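## Task

Secure the tube in the vise, then draw the blue-handled pin out of it without the clamped tube shifting. Finish with the entire pin resting flat on the tray's floor, lower than the tray's rim, and the tube still held in the vise at its original spot. The tray may be relocated only if it ends upright on the table and away from both the tube and the vise's movable jaw. Any remaining contact with the tube or the movable jaw at the end, direct or via a loose item, means failure. The result must hold without the robot supporting it; release everything and pull the gripper away at the end.

## Robot and tools

ROBOT. A single arm with a two-finger parallel gripper. Joints from base outward: waist (-3.054 to 3.054 rad), shoulder (0.000 to 3.142), elbow (0.000 to 2.356), wrist pitch (-1.571 to 1.571), wrist yaw (-1.571 to 1.571), wrist roll (-3.142 to 3.142). Load limits in N m: waist 17.8, shoulder 22, elbow 22, wrist pitch 5.8, wrist yaw 5.78, wrist roll 5.42; a carried object adds to them. The base may sit tilted on the table, and a mounting block under it is treated as part of the arm.

FRAMES. Reported poses use the scene frame: origin on the tabletop right under the arm base, +z upward, +y to the left when facing along +x. The gripper has its own axes: fingers extend along its +x, and they close and open along its y. The reported end_effector_position is the midpoint between the finger pads, roughly 3 to 4 cm short of the fingertips; at long reach the printed value may be somewhat wrong.

THE 7-NUMBER ROW (used by execute_actions and move): dx, dy, dz, rx, ry, rz, opening, each in [-1, 1]. The first six are an offset, not a pose, expressed in the gripper's own axes and measured from the gripper pose in the most recent result that reported it (before any such result in a scene, or for later calls within one reply, from where the arm is when the action begins). Scale: 1.0 equals 0.6 m for dx, dy, dz and 180 degrees for rotation; rx, ry, rz form one rotation vector. Opening is absolute: +1 is fully open at 0.088 m, about -0.80 is where empty fingers touch, and values down to -1 close no further. Closing fully takes at least about 0.5 s. All-zero offsets are not a pause: they pull the gripper back to the reference pose.

TOOLS.
- execute_actions: arguments actions (a list holding at most one item) and optional pictures (boolean). An empty list just reports the state. An item {"rows": [...], "steps": n} plays up to 15 rows, one per 1/30 s control step, n at most 15 (default 15); if rows run out, the last one repeats. Every row is offset from the same reference pose, not from the row before it. An item {"steps": n} without rows is a wait of up to 300 steps counted from the previous result, thinking time included.
- move: target (one 7-number row, same offset convention) and speed (0.002 to 0.5 m/s, default 0.25; rotation capped at twice that value in rad/s). The gripper follows a straight path lasting 0.5 to 10 s; longer paths are cut off at 10 s. It turns the short way, does not brake for obstacles, may lag, drift, or overshoot the speed near full arm extension. Opening is applied at the start. It ends when gripper and fingers settle, or 5 s past the path's end.
- wait: seconds, 0 to 10; nothing new is commanded.
- zoom_image: camera ("cam_high" or "cam_low", each 504x504) and region [x0, y0, x1, y1] in pixels from the top-left, no bigger than 504 by 504.
- finished_scene: scene (integer 1 or 2). Ending a reply without any tool call ends everything.

CONTROL DETAILS. Each step, the commanded pose is clamped to within 70 mm and 16 degrees of the measured pose, then damped inverse kinematics chases it, favoring position over orientation. A distant target may need several actions; after an action the arm only continues to the last clamped pose, so read the result and send the remainder. Joint friction can leave the gripper short or slightly tilted, and tiny moves may do nothing; check pose and orientation after each motion and correct tilt. The simulation keeps running while you think.

RESULTS. The state line shows end_effector_position (m), end_effector_quat_wxyz, and linear/angular velocities. Joint positions and Joint velocities list the six joints then the finger-pad gap (m). grip_measured gives finger opening on the command scale; readings can be off by about 1 mm consistently. To hold something, command an opening clearly below grip_measured; the bigger the gap, the firmer the squeeze (about 34 N per pad maximum; fast closing can squeeze harder or bounce open). "pose unreachable" means the clearance check altered or blocked the command; HELD marks steps where this happened. "Hand target" shows the pose currently being driven toward. A move adds a "move:" line: done (settled near target), off_target, moving, held (last step blocked) or fault, plus limits such as paced (command clipped) or held (some steps blocked; the arm may then surge faster than speed), and the remaining distance to target.

FAULTS AND CAUTIONS. Contact torque reaching a load limit freezes the arm for 10 s and drops the rest of the call. Carrying loads heats motors: MOTOR HOT appears from 50 °C; at 95 °C an OVER-TEMPERATURE FAULT holds the arm, and if it does not cool within 30 to 60 s power cuts and the arm goes limp, releasing the gripper. Avoid dropping or slamming objects, hard collisions and strong pushes; faster moves and targets set deeper past a contact press harder, and a blocked arm keeps pushing until given a new command. Never push or knock anything off the table. Loose objects may occasionally get a brief external shove. Before finishing, open the fingers and withdraw so nothing touches the tube or the vise's moving jaw.

Each tool is called after "Call:" by a JSON object that holds its "method" and its "body".

## Session

Call:
{"method": "execute_actions", "body": {"actions": []}}

Scene clock: 0.00 s of 6060.00 s.
end_effector_position=(+0.1617, -0.4371, +0.1650) grip_measured=+0.823 end_effector_quat_wxyz=(+0.819, -0.326, +0.469, -0.054) end_effector_velocity=(+0.001, +0.005, -0.001) end_effector_angular_velocity=(+0.021, -0.010, +0.016)
Joint positions: [-1.364  2.028  1.271 -0.256 -0.439 -1.64   0.079]
Joint velocities: [-0.002 -0.002 -0.002 -0.022 -0.022 -0.007  0.   ]
Motor temperatures (°C, as the motors report them): [23 22 24 23 23 24]
Heat: hottest elbow 24 °C (+0.0 °C/min).
Hand target: +0.162, -0.437, +0.165; +0.819, -0.326, +0.469, -0.054

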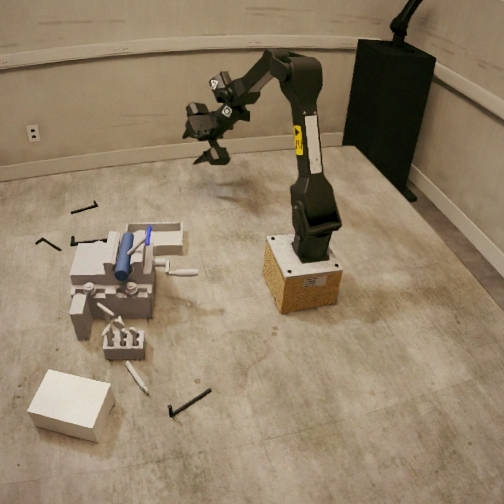

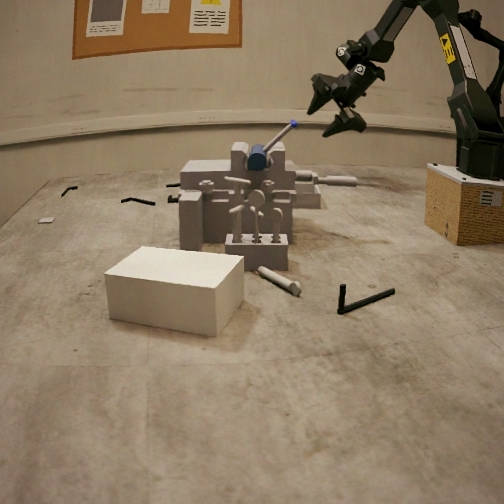

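Call:
{"method": "zoom_image", "body": {"camera": "cam_high", "region": [30, 190, 230, 370]}}

Call:
{"method": "zoom_image", "body": {"camera": "cam_low", "region": [170, 100, 370, 280]}}

Region (30, 190, 230, 370) of cam_high's 504x504 image, scaled by 2.520, with more detail than that image has; it fills the top 454 rows of this view, and the rest is white.

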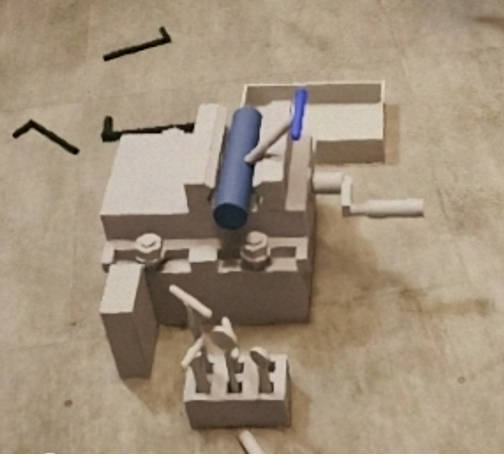

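Region (170, 100, 370, 280) of cam_low's 504x504 image, scaled by 2.520, with more detail than that image has; it fills the top 454 rows of this view, and the rest is white.

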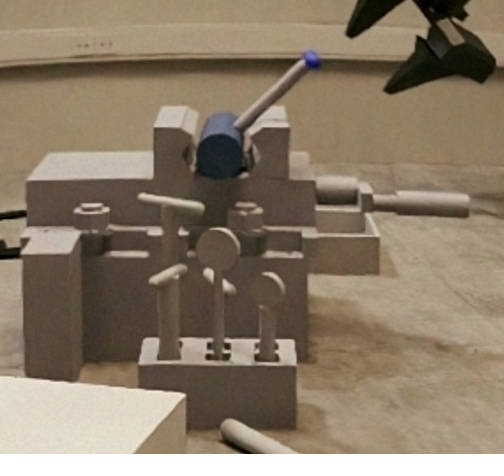

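Call:
{"method": "move", "body": {"target": [0,0,0,0.221,-0.318,0.037,1]}}

Call:
{"method": "move", "body": {"target": [-0.05,0.75,0,0,0,0,1]}}

Scene clock: 14.57 s of 6060.00 s.
end_effector_position=(+0.1619, -0.4375, +0.1652) grip_measured=+0.986 end_effector_quat_wxyz=(+1.000, -0.007, +0.001, +0.002) end_effector_velocity=(+0.001, +0.004, -0.003) end_effector_angular_velocity=(+0.020, -0.022, +0.008)
Joint positions: [-1.553  2.422  1.447 -0.066 -1.517 -1.026  0.087]
Joint velocities: [ 0.002 -0.002 -0.066  0.198 -0.022  0.154  0.   ]
Motor temperatures (°C, as the motors report them): [23 26 26 24 23 24]
Heat: hottest shoulder 26 °C (+8.2 °C/min).
Hand target: +0.160, -0.436, +0.165; +1.000, -0.002, +0.001, -0.000
Off the commanded pose: 0.000 m, 1 deg.
move: done

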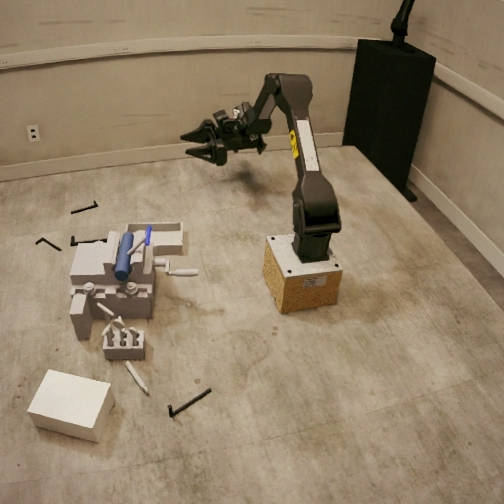

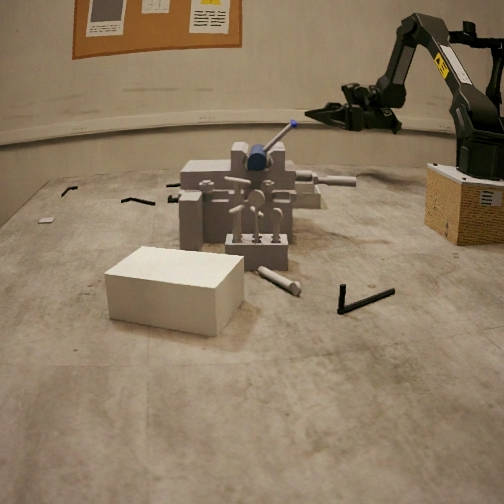

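Scene clock: 16.70 s of 6060.00 s.
end_effector_position=(+0.1442, -0.1122, +0.1645) grip_measured=+0.986 end_effector_quat_wxyz=(+1.000, -0.007, -0.002, -0.015) end_effector_velocity=(-0.000, +0.001, +0.001) end_effector_angular_velocity=(-0.000, -0.007, -0.002)
Joint positions: [-1.617  1.647  0.135 -0.132 -1.53  -1.632  0.087]
Joint velocities: [-0.002 -0.002 -0.002 -0.007 -0.007 -0.007 -0.   ]
Motor temperatures (°C, as the motors report them): [23 27 26 24 23 24]
Heat: hottest shoulder 27 °C (+10.8 °C/min).
Hand target: +0.144, -0.113, +0.164; +1.000, -0.005, -0.002, -0.014
Off the commanded pose: 0.126 m, 2 deg; position clipped at the last step of the last action.
move: held; limits=paced,held; held on 20 of 64 steps, including the last
pose unreachable: on one or more control steps of this call an arm could not follow its commanded pose, so it was not sent that pose on those steps. On the call's last step it was still not sent that pose. It may still have moved: this result reports where it is.
cause: the commanded pose would bring two parts of the arm too close to each other (joints 3 (elbow) to 5 (wrist yaw) lie between them).

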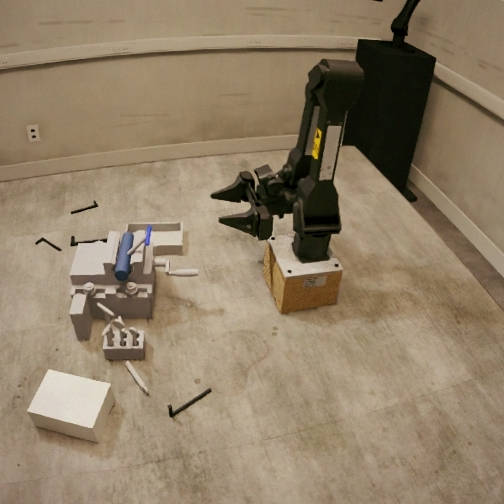

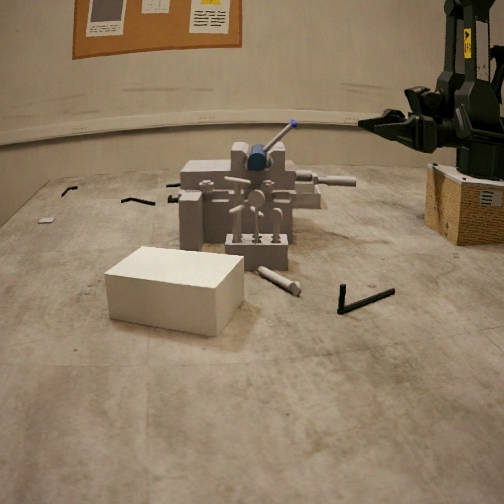

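Call:
{"method": "move", "body": {"target": [0.17,0.23,0.03,0,0.5,0,1]}}

Scene clock: 23.70 s of 6060.00 s.
end_effector_position=(+0.1569, -0.0972, +0.1692) grip_measured=+0.986 end_effector_quat_wxyz=(+0.996, -0.010, +0.090, +0.017) end_effector_velocity=(-0.001, +0.000, -0.001) end_effector_angular_velocity=(+0.004, +0.008, -0.003)
Joint positions: [-1.461  1.191  0.066 -0.09  -1.331 -1.194  0.087]
Joint velocities: [-0.002 -0.007  0.002 -0.022  0.007 -0.007 -0.   ]
Motor temperatures (°C, as the motors report them): [23 26 26 24 24 24]
Heat: hottest shoulder 26 °C (+5.1 °C/min).
Hand target: +0.157, -0.098, +0.169; +0.996, -0.010, +0.090, +0.016
Off the commanded pose: 0.153 m, 80 deg; position and orientation clipped at the last step of the last action.
move: held; limits=paced,held; held on 88 of 104 steps, including the last
pose unreachable: on one or more control steps of this call an arm could not follow its commanded pose, so it was not sent that pose on those steps. On the call's last step it was still not sent that pose. It may still have moved: this result reports where it is.
cause: the commanded pose would bring two parts of the arm too close to each other (joints 3 (elbow) to 5 (wrist yaw) lie between them).

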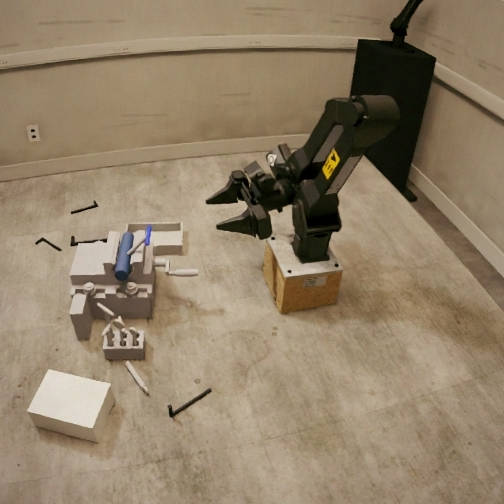

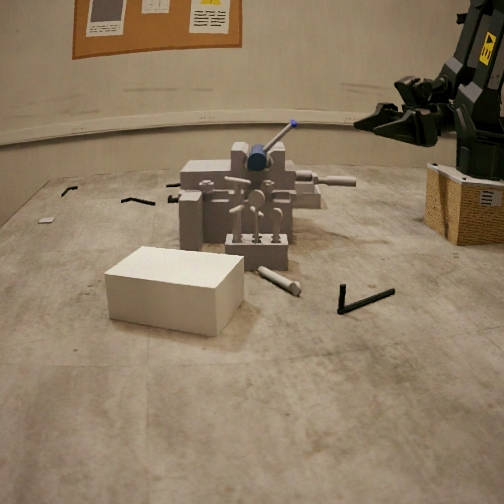

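Back out, rotate, then come in.

Call:
{"method": "move", "body": {"target": [0.1,-0.3,0.1,0,0.44,0,1]}}

Call:
{"method": "move", "body": {"target": [0,0.5,0.05,0,0,0,1]}}

Scene clock: 29.87 s of 6060.00 s.
end_effector_position=(+0.2335, -0.2740, +0.2186) grip_measured=+0.986 end_effector_quat_wxyz=(+0.714, -0.018, +0.700, +0.010) end_effector_velocity=(-0.004, +0.001, +0.001) end_effector_angular_velocity=(+0.008, +0.017, +0.020)
Joint positions: [-0.87   1.965  1.599 -1.234  0.009 -0.896  0.087]
Joint velocities: [-0.002  0.002  0.007 -0.022  0.007 -0.022 -0.   ]
Motor temperatures (°C, as the motors report them): [23 25 26 24 24 24]
Heat: hottest elbow 26 °C (+4.0 °C/min).
Hand target: +0.235, -0.274, +0.215; +0.710, -0.016, +0.704, +0.012
Off the commanded pose: 0.002 m, 1 deg.
move: done

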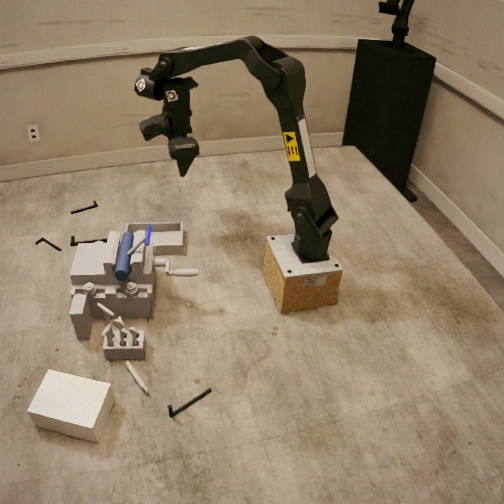

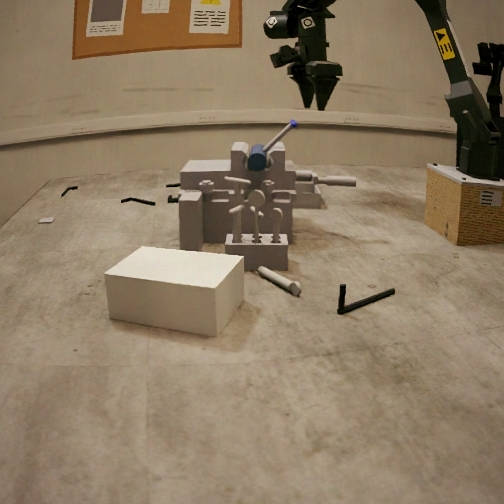

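Scene clock: 31.53 s of 6060.00 s.
end_effector_position=(+0.2527, +0.0286, +0.2162) grip_measured=+0.986 end_effector_quat_wxyz=(+0.712, -0.015, +0.702, +0.013) end_effector_velocity=(-0.002, +0.003, -0.001) end_effector_angular_velocity=(+0.006, +0.013, -0.000)
Joint positions: [ 0.07   1.56   1.133 -1.172 -0.027  0.043  0.087]
Joint velocities: [ 0.007  0.002 -0.002 -0.007 -0.007  0.007 -0.   ]
Motor temperatures (°C, as the motors report them): [23 26 27 24 24 24]
Heat: hottest elbow 27 °C (+5.7 °C/min).
Hand target: +0.254, +0.030, +0.215; +0.711, -0.016, +0.702, +0.012
Off the commanded pose: 0.002 m, 1 deg.
move: done

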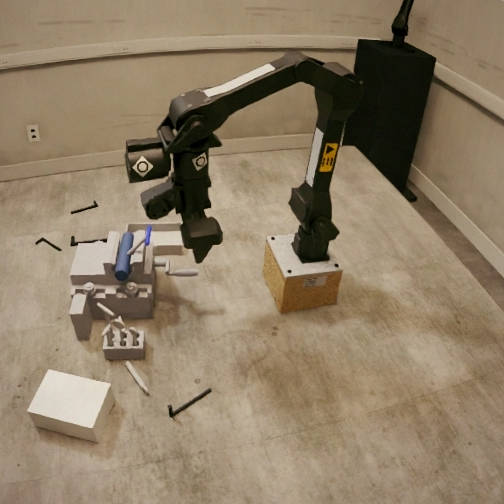

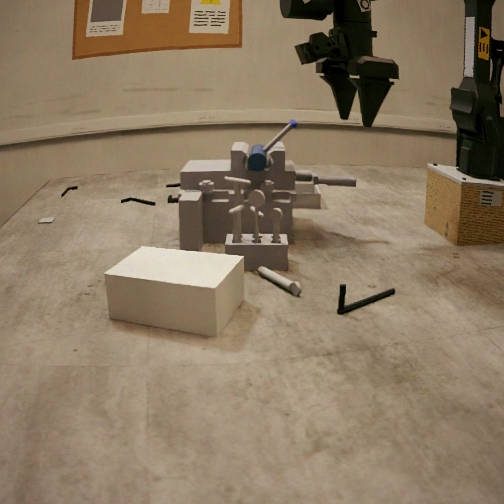

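Call:
{"method": "move", "body": {"target": [0.08,-0.07,0.05,0,0,0,1]}}

Scene clock: 34.57 s of 6060.00 s.
end_effector_position=(+0.2869, -0.0120, +0.1744) grip_measured=+0.986 end_effector_quat_wxyz=(+0.719, -0.016, +0.695, +0.013) end_effector_velocity=(+0.001, +0.000, -0.001) end_effector_angular_velocity=(+0.007, -0.003, +0.005)
Joint positions: [-0.073  1.71   1.111 -0.984 -0.023 -0.1    0.087]
Joint velocities: [-0.002  0.002 -0.002  0.007 -0.007 -0.007 -0.   ]
Motor temperatures (°C, as the motors report them): [23 26 27 24 24 24]
Heat: hottest elbow 27 °C (+5.2 °C/min).
Hand target: +0.285, -0.013, +0.169; +0.712, -0.016, +0.701, +0.013
Off the commanded pose: 0.006 m, 1 deg.
move: done

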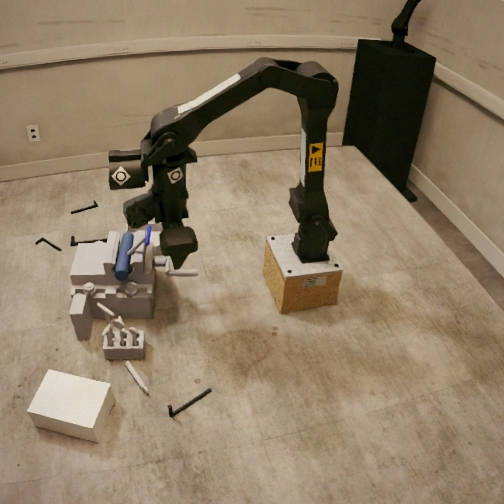

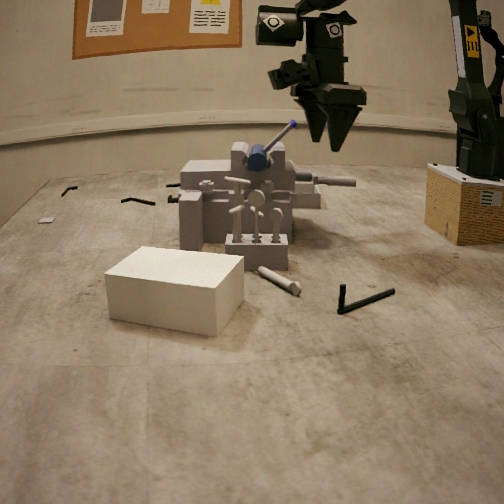

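Call:
{"method": "move", "body": {"target": [0.11,0,-0.035,0,0,0,1], "speed": 0.1}}

Call:
{"method": "zoom_image", "body": {"camera": "cam_high", "region": [80, 190, 260, 330]}}

Call:
{"method": "zoom_image", "body": {"camera": "cam_low", "region": [220, 100, 400, 240]}}

Scene clock: 41.00 s of 6060.00 s.
end_effector_position=(+0.2746, -0.0128, +0.1159) grip_measured=+0.986 end_effector_quat_wxyz=(+0.730, -0.017, +0.684, +0.012) end_effector_velocity=(+0.001, +0.003, +0.000) end_effector_angular_velocity=(+0.021, -0.009, +0.006)
Joint positions: [-0.074  1.741  0.888 -0.698 -0.023 -0.101  0.087]
Joint velocities: [-0.002 -0.002 -0.002  0.007 -0.022 -0.007  0.   ]
Motor temperatures (°C, as the motors report them): [23 26 27 24 24 24]
Heat: hottest elbow 27 °C (+4.4 °C/min).
Hand target: +0.268, -0.013, +0.108; +0.719, -0.016, +0.695, +0.013
Off the commanded pose: 0.010 m, 2 deg.
move: off_target

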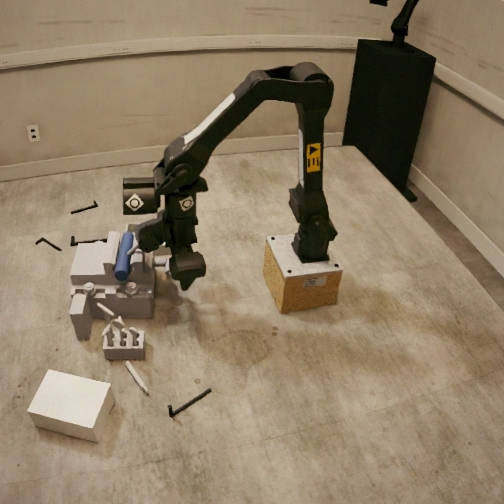

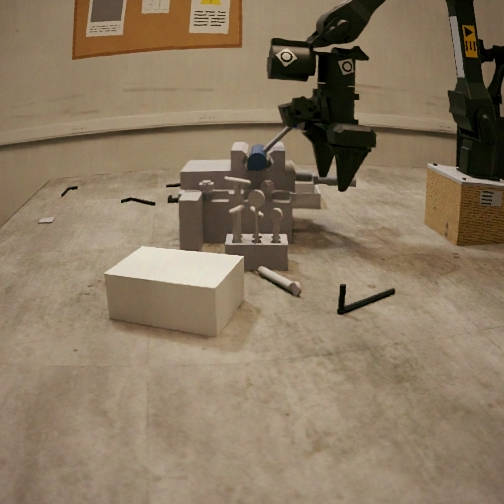

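Region (80, 190, 260, 330) of cam_high's 504x504 image, scaled by 2.800, with more detail than that image has.

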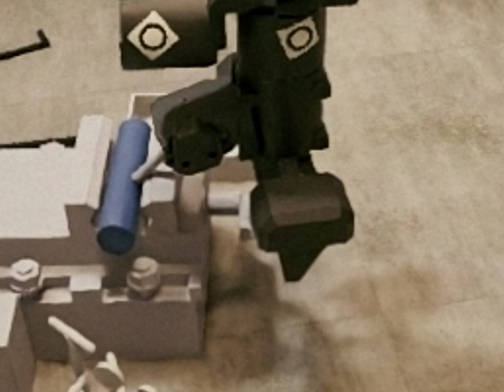

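Region (220, 100, 400, 240) of cam_low's 504x504 image, scaled by 2.800, with more detail than that image has.

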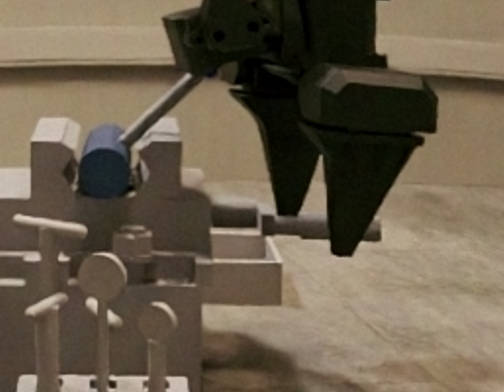

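Call:
{"method": "move", "body": {"target": [-0.1,0,0,0,0,0,1]}}

Call:
{"method": "move", "body": {"target": [0,0,0,-0.98,0,0,1], "speed": 0.5}}

Call:
{"method": "move", "body": {"target": [0.135,0,0.01,0,0,0,1], "speed": 0.1}}

Call:
{"method": "move", "body": {"target": [0,0,0,0,0,0,-1]}}

Scene clock: 47.63 s of 6060.00 s.
end_effector_position=(+0.2695, -0.0111, +0.1727) grip_measured=+0.986 end_effector_quat_wxyz=(+0.726, -0.017, +0.687, +0.013) end_effector_velocity=(-0.009, -0.003, +0.001) end_effector_angular_velocity=(-0.005, +0.032, -0.001)
Joint positions: [-0.074  1.63   1.018 -0.95  -0.023 -0.101  0.087]
Joint velocities: [-0.007 -0.007 -0.002 -0.037  0.007 -0.007 -0.   ]
Motor temperatures (°C, as the motors report them): [23 26 27 24 23 24]
Heat: hottest elbow 27 °C (+3.8 °C/min).
Hand target: +0.271, -0.012, +0.176; +0.730, -0.017, +0.684, +0.012
Off the commanded pose: 0.004 m, 1 deg.
move: done

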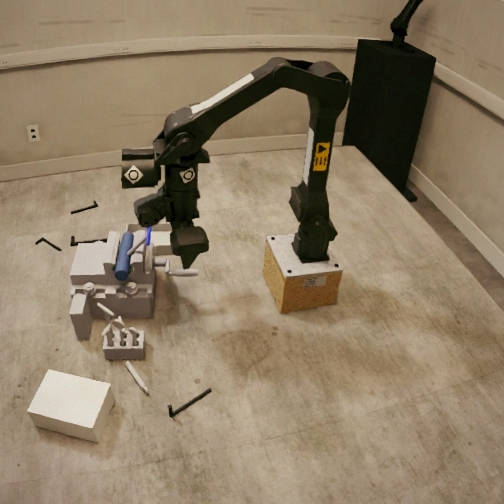

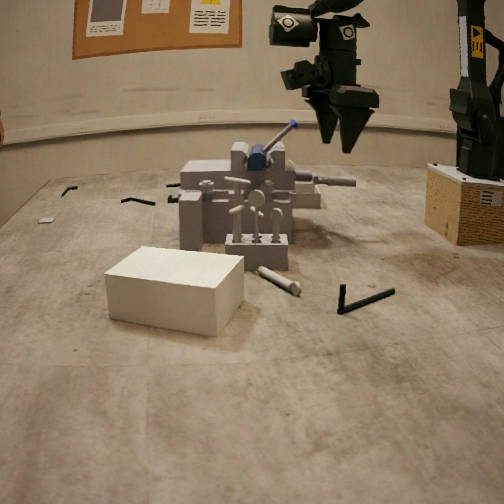

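Scene clock: 51.23 s of 6060.00 s.
end_effector_position=(+0.2693, -0.0115, +0.1727) grip_measured=+0.986 end_effector_quat_wxyz=(-0.014, +0.726, -0.023, -0.687) end_effector_velocity=(-0.002, +0.003, +0.001) end_effector_angular_velocity=(+0.022, +0.001, +0.006)
Joint positions: [-0.07   1.63   1.018 -0.951 -0.013 -3.144  0.087]
Joint velocities: [-0.002 -0.007 -0.002 -0.007 -0.022 -0.007  0.   ]
Motor temperatures (°C, as the motors report them): [23 26 27 24 23 24]
Heat: hottest elbow 27 °C (+3.5 °C/min).
Hand target: +0.270, -0.011, +0.173; -0.010, +0.726, -0.021, -0.687
Off the commanded pose: 0.000 m, 2 deg.
joint sent to its limit — the command would take joint 6 (wrist roll) past its lower limit, so that joint was sent only as far as its limit.
move: done

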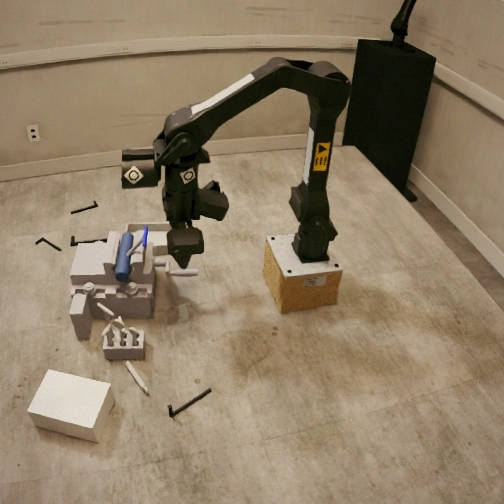

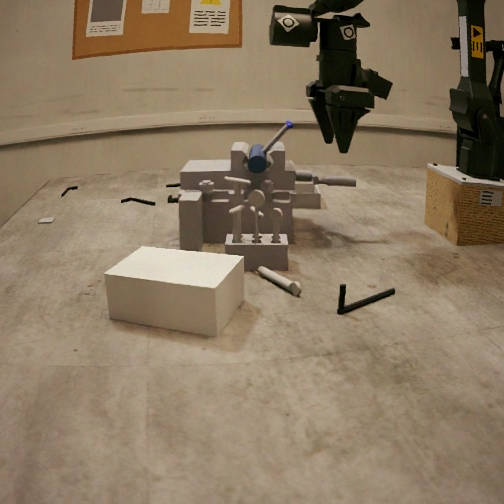

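Scene clock: 52.43 s of 6060.00 s.
end_effector_position=(+0.2710, -0.0135, +0.0964) grip_measured=+0.986 end_effector_quat_wxyz=(-0.014, +0.732, -0.023, -0.681) end_effector_velocity=(-0.001, +0.000, -0.001) end_effector_angular_velocity=(+0.008, -0.003, -0.009)
Joint positions: [-0.07   1.771  0.828 -0.601 -0.013 -3.144  0.087]
Joint velocities: [-0.002 -0.002 -0.007  0.007 -0.007  0.007 -0.   ]
Motor temperatures (°C, as the motors report them): [23 26 27 24 23 24]
Heat: hottest elbow 27 °C (+3.4 °C/min).
Hand target: +0.267, -0.013, +0.091; -0.014, +0.726, -0.023, -0.688
Off the commanded pose: 0.006 m, 1 deg.
move: done

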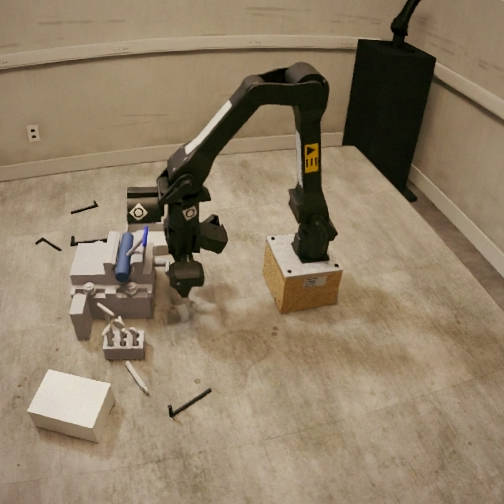

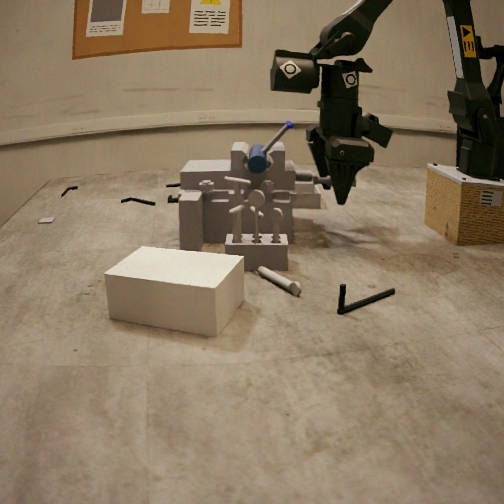

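Scene clock: 53.07 s of 6060.00 s.
end_effector_position=(+0.2713, -0.0109, +0.0965) grip_measured=-0.518 end_effector_quat_wxyz=(-0.018, +0.732, -0.019, -0.681) end_effector_velocity=(+0.001, +0.000, +0.000) end_effector_angular_velocity=(+0.005, -0.008, +0.020)
Joint positions: [-0.067  1.771  0.828 -0.601 -0.025 -3.141  0.014]
Joint velocities: [-0.002 -0.002 -0.002  0.007 -0.007 -0.022 -0.   ]
Motor temperatures (°C, as the motors report them): [23 26 27 24 23 24]
Heat: hottest elbow 27 °C (+3.4 °C/min).
Hand target: +0.271, -0.013, +0.097; -0.014, +0.732, -0.023, -0.681
Off the commanded pose: 0.003 m, 1 deg.
move: done

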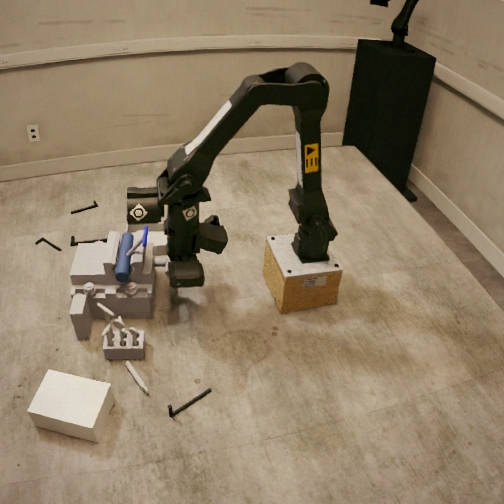

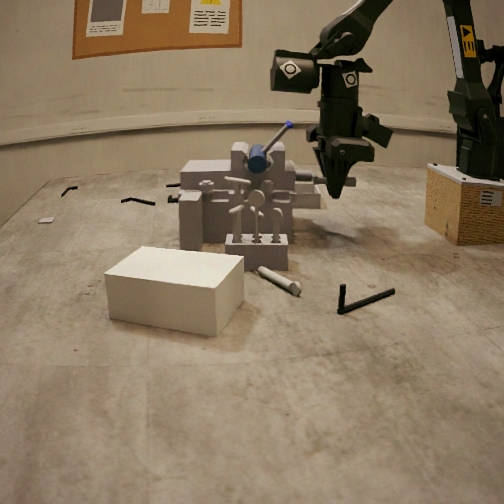

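Call:
{"method": "move", "body": {"target": [-0.035,0.015,0,0,0,0,-0.7], "speed": 0.05}}

Call:
{"method": "move", "body": {"target": [-0.015,0.035,0,0,0,0,-0.7], "speed": 0.05}}

Call:
{"method": "zoom_image", "body": {"camera": "cam_low", "region": [220, 100, 400, 240]}}

Scene clock: 59.00 s of 6060.00 s.
end_effector_position=(+0.2700, -0.0166, +0.1150) grip_measured=-0.525 end_effector_quat_wxyz=(-0.021, +0.732, -0.026, -0.681) end_effector_velocity=(+0.000, +0.001, +0.002) end_effector_angular_velocity=(+0.021, -0.004, +0.002)
Joint positions: [-0.087  1.723  0.862 -0.684 -0.02  -3.147  0.013]
Joint velocities: [-0.007 -0.007  0.002 -0.007 -0.022 -0.007 -0.   ]
Motor temperatures (°C, as the motors report them): [23 26 27 24 23 24]
Heat: hottest elbow 27 °C (+3.1 °C/min).
Hand target: +0.269, -0.019, +0.117; -0.021, +0.732, -0.030, -0.680
Off the commanded pose: 0.004 m, 1 deg.
joint sent to its limit — the command would take joint 6 (wrist roll) past its lower limit, so that joint was sent only as far as its limit.
move: done

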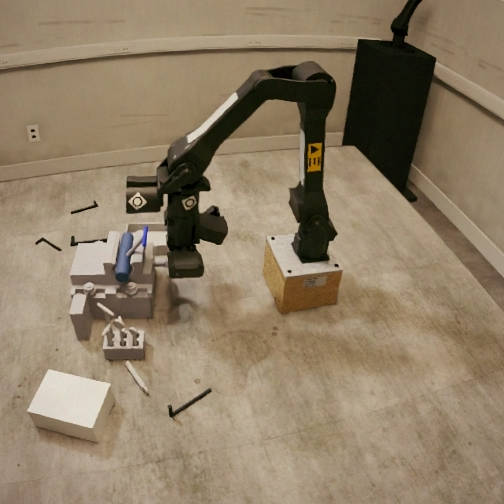

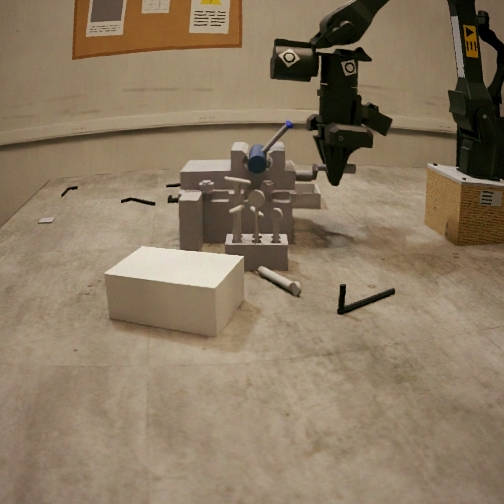

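Scene clock: 59.83 s of 6060.00 s.
end_effector_position=(+0.2679, -0.0280, +0.1246) grip_measured=-0.544 end_effector_quat_wxyz=(-0.034, +0.731, -0.042, -0.681) end_effector_velocity=(-0.001, -0.003, -0.000) end_effector_angular_velocity=(-0.008, +0.008, +0.014)
Joint positions: [-0.128  1.7    0.88  -0.727 -0.015 -3.147  0.012]
Joint velocities: [-0.007  0.002  0.002 -0.007  0.007 -0.022  0.   ]
Motor temperatures (°C, as the motors report them): [23 26 27 24 23 24]
Heat: hottest elbow 27 °C (+3.0 °C/min).
Hand target: +0.268, -0.037, +0.124; -0.031, +0.730, -0.057, -0.680
Off the commanded pose: 0.010 m, 2 deg.
joint sent to its limit — the command would take joint 6 (wrist roll) past its lower limit, so that joint was sent only as far as its limit.
move: off_target

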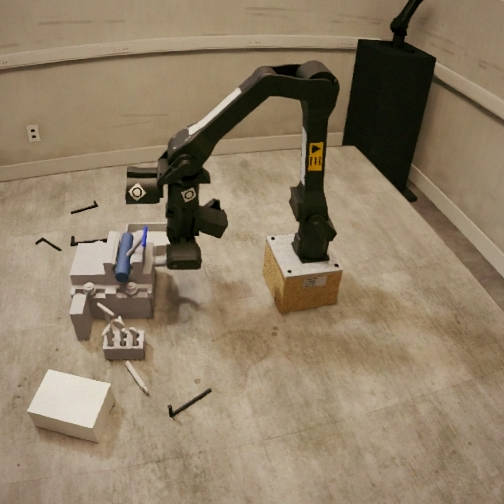

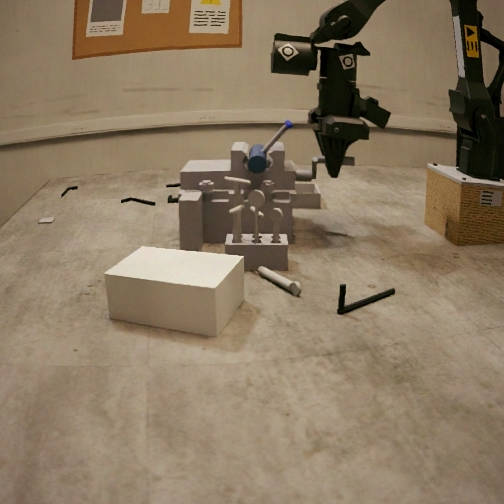

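Region (220, 100, 400, 240) of cam_low's 504x504 image, scaled by 2.800, with more detail than that image has.

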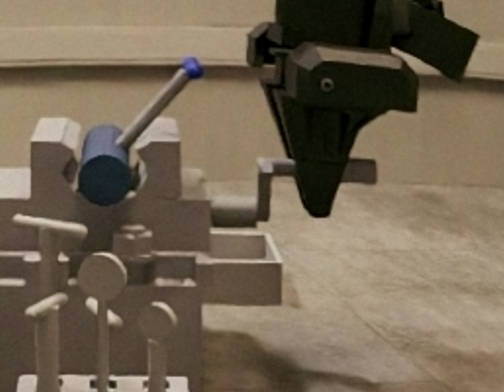

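Call:
{"method": "move", "body": {"target": [-0.007,0.025,0,0,0,0,-0.7], "speed": 0.06}}

Call:
{"method": "move", "body": {"target": [0.016,0.038,0,0,0,0,-0.7], "speed": 0.06}}

Call:
{"method": "move", "body": {"target": [0.0375,0.015,0,0,0,0,-0.7], "speed": 0.06}}

Call:
{"method": "move", "body": {"target": [0.0375,-0.015,0,0,0,0,-0.7], "speed": 0.06}}

Call:
{"method": "move", "body": {"target": [0.016,-0.038,0,0,0,0,-0.7], "speed": 0.06}}

Call:
{"method": "zoom_image", "body": {"camera": "cam_low", "region": [220, 100, 400, 240]}}

Scene clock: 71.63 s of 6060.00 s.
end_effector_position=(+0.2661, -0.0384, +0.1283) grip_measured=-0.560 end_effector_quat_wxyz=(-0.042, +0.729, -0.058, -0.681) end_effector_velocity=(-0.005, -0.000, -0.000) end_effector_angular_velocity=(+0.011, +0.020, -0.015)
Joint positions: [-0.16   1.692  0.887 -0.744 -0.003 -3.147  0.012]
Joint velocities: [-0.007 -0.002 -0.002 -0.022 -0.007  0.007 -0.   ]
Motor temperatures (°C, as the motors report them): [23 26 28 24 24 24]
Heat: hottest elbow 28 °C (+2.0 °C/min).
Hand target: +0.266, -0.042, +0.129; -0.041, +0.729, -0.064, -0.680
Off the commanded pose: 0.005 m, 2 deg.
joint sent to its limit — the command would take joint 6 (wrist roll) past its lower limit, so that joint was sent only as far as its limit.
move: done

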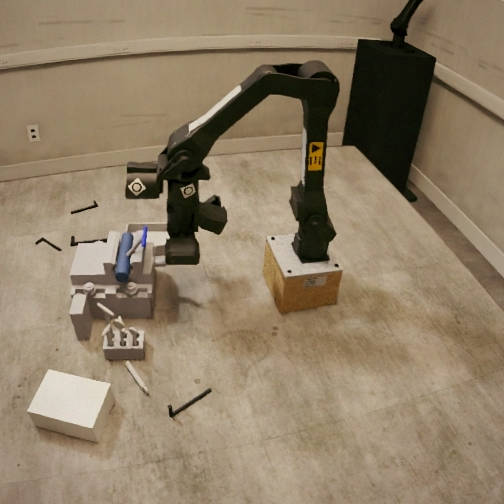

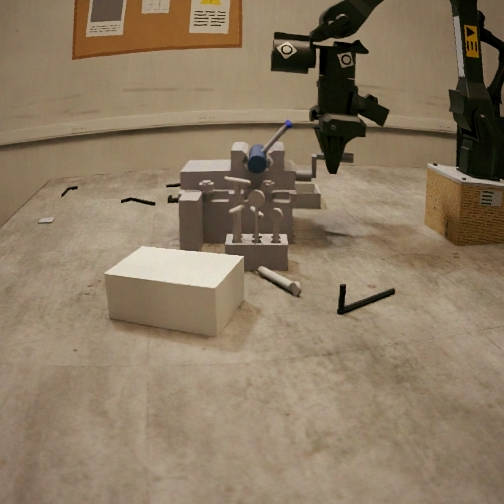

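Scene clock: 72.47 s of 6060.00 s.
end_effector_position=(+0.2636, -0.0574, +0.1257) grip_measured=-0.561 end_effector_quat_wxyz=(-0.042, +0.728, -0.086, -0.678) end_effector_velocity=(-0.002, -0.000, -0.000) end_effector_angular_velocity=(+0.008, +0.006, +0.000)
Joint positions: [-0.209  1.698  0.878 -0.724  0.036 -3.156  0.012]
Joint velocities: [-0.007 -0.002 -0.002 -0.007 -0.007 -0.007  0.   ]
Motor temperatures (°C, as the motors report them): [23 26 28 24 24 24]
Heat: hottest elbow 28 °C (+2.0 °C/min).
Hand target: +0.263, -0.061, +0.119; -0.052, +0.725, -0.092, -0.680
Off the commanded pose: 0.008 m, 3 deg.
joint sent to its limit — the command would take joint 6 (wrist roll) past its lower limit, so that joint was sent only as far as its limit.
move: off_target

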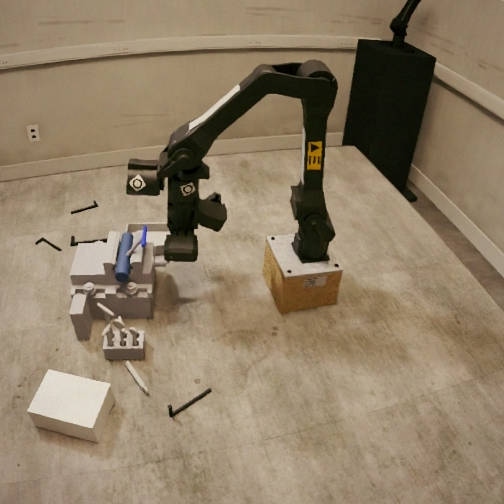

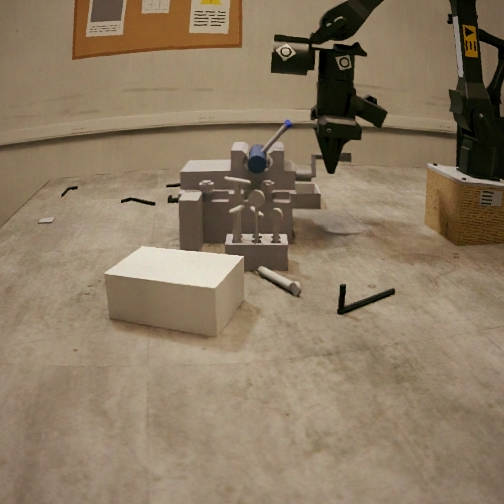

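Scene clock: 73.27 s of 6060.00 s.
end_effector_position=(+0.2615, -0.0728, +0.1098) grip_measured=-0.548 end_effector_quat_wxyz=(-0.034, +0.726, -0.115, -0.677) end_effector_velocity=(-0.001, +0.001, -0.001) end_effector_angular_velocity=(+0.006, -0.003, +0.005)
Joint positions: [-0.237  1.737  0.844 -0.646  0.088 -3.156  0.012]
Joint velocities: [-0.002 -0.002 -0.007  0.007 -0.007 -0.007 -0.   ]
Motor temperatures (°C, as the motors report them): [23 26 28 24 24 24]
Heat: hottest elbow 28 °C (+2.0 °C/min).
Hand target: +0.263, -0.068, +0.104; -0.047, +0.726, -0.104, -0.678
Off the commanded pose: 0.008 m, 3 deg.
joint sent to its limit — the command would take joint 6 (wrist roll) past its lower limit, so that joint was sent only as far as its limit.
move: off_target

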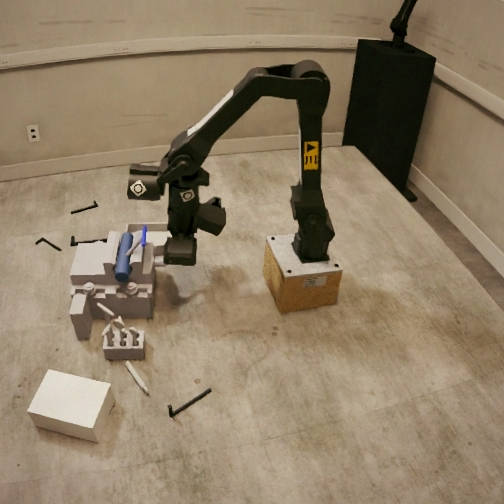

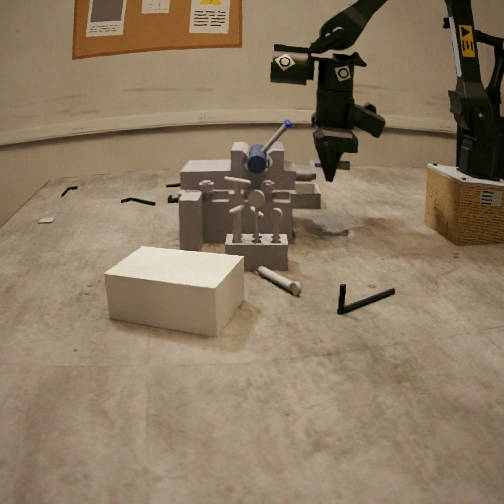

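Scene clock: 74.07 s of 6060.00 s.
end_effector_position=(+0.2615, -0.0753, +0.0901) grip_measured=-0.548 end_effector_quat_wxyz=(-0.024, +0.724, -0.125, -0.678) end_effector_velocity=(-0.005, +0.001, -0.004) end_effector_angular_velocity=(+0.012, +0.021, +0.005)
Joint positions: [-0.228  1.792  0.809 -0.556  0.118 -3.148  0.012]
Joint velocities: [-0.002  0.007 -0.007 -0.007 -0.007 -0.007  0.   ]
Motor temperatures (°C, as the motors report them): [23 26 28 24 24 24]
Heat: hottest elbow 28 °C (+1.0 °C/min).
Hand target: +0.264, -0.067, +0.087; -0.034, +0.726, -0.115, -0.678
Off the commanded pose: 0.010 m, 2 deg.
move: off_target

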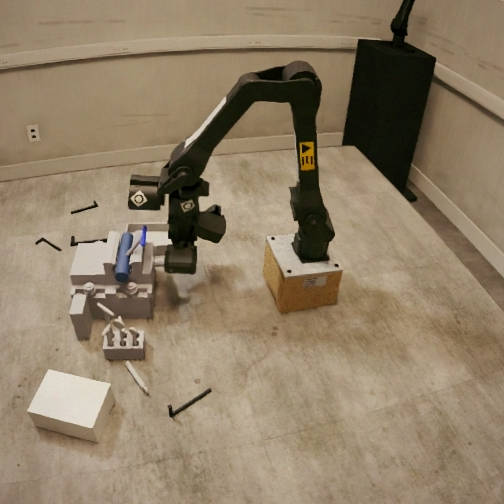

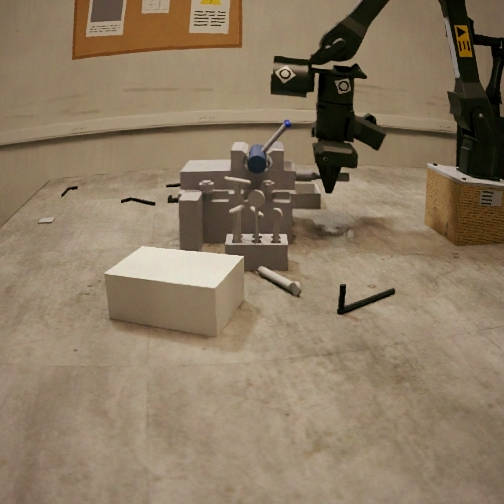

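Scene clock: 74.87 s of 6060.00 s.
end_effector_position=(+0.2628, -0.0704, +0.0792) grip_measured=-0.547 end_effector_quat_wxyz=(-0.005, +0.720, -0.144, -0.679) end_effector_velocity=(-0.002, +0.002, -0.001) end_effector_angular_velocity=(+0.009, +0.012, +0.010)
Joint positions: [-0.178  1.832  0.797 -0.515  0.173 -3.099  0.012]
Joint velocities: [ 0.002  0.002 -0.002 -0.007 -0.007 -0.007  0.   ]
Motor temperatures (°C, as the motors report them): [23 26 28 24 24 24]
Heat: hottest elbow 28 °C (+1.0 °C/min).
Hand target: +0.266, -0.055, +0.078; -0.024, +0.724, -0.125, -0.678
Off the commanded pose: 0.016 m, 3 deg.
move: off_target

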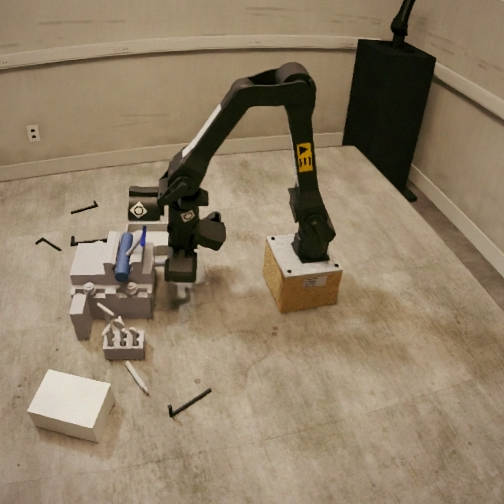

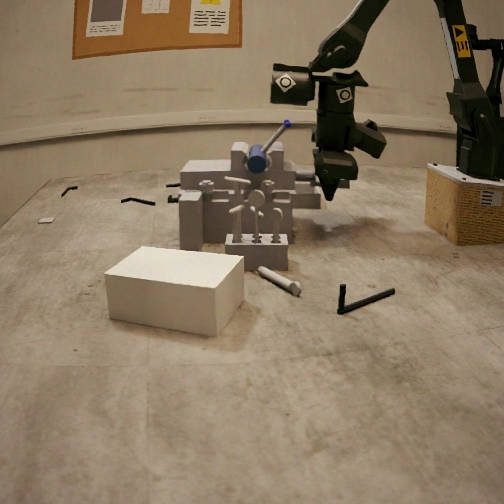

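Region (220, 100, 400, 240) of cam_low's 504x504 image, scaled by 2.800, with more detail than that image has.

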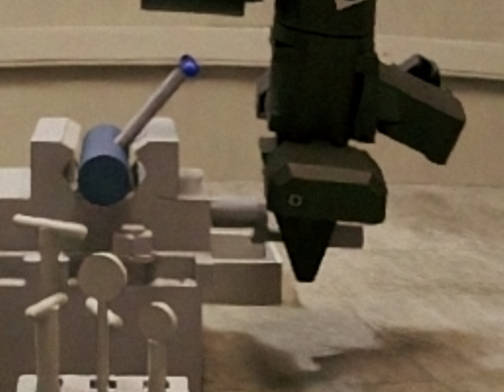

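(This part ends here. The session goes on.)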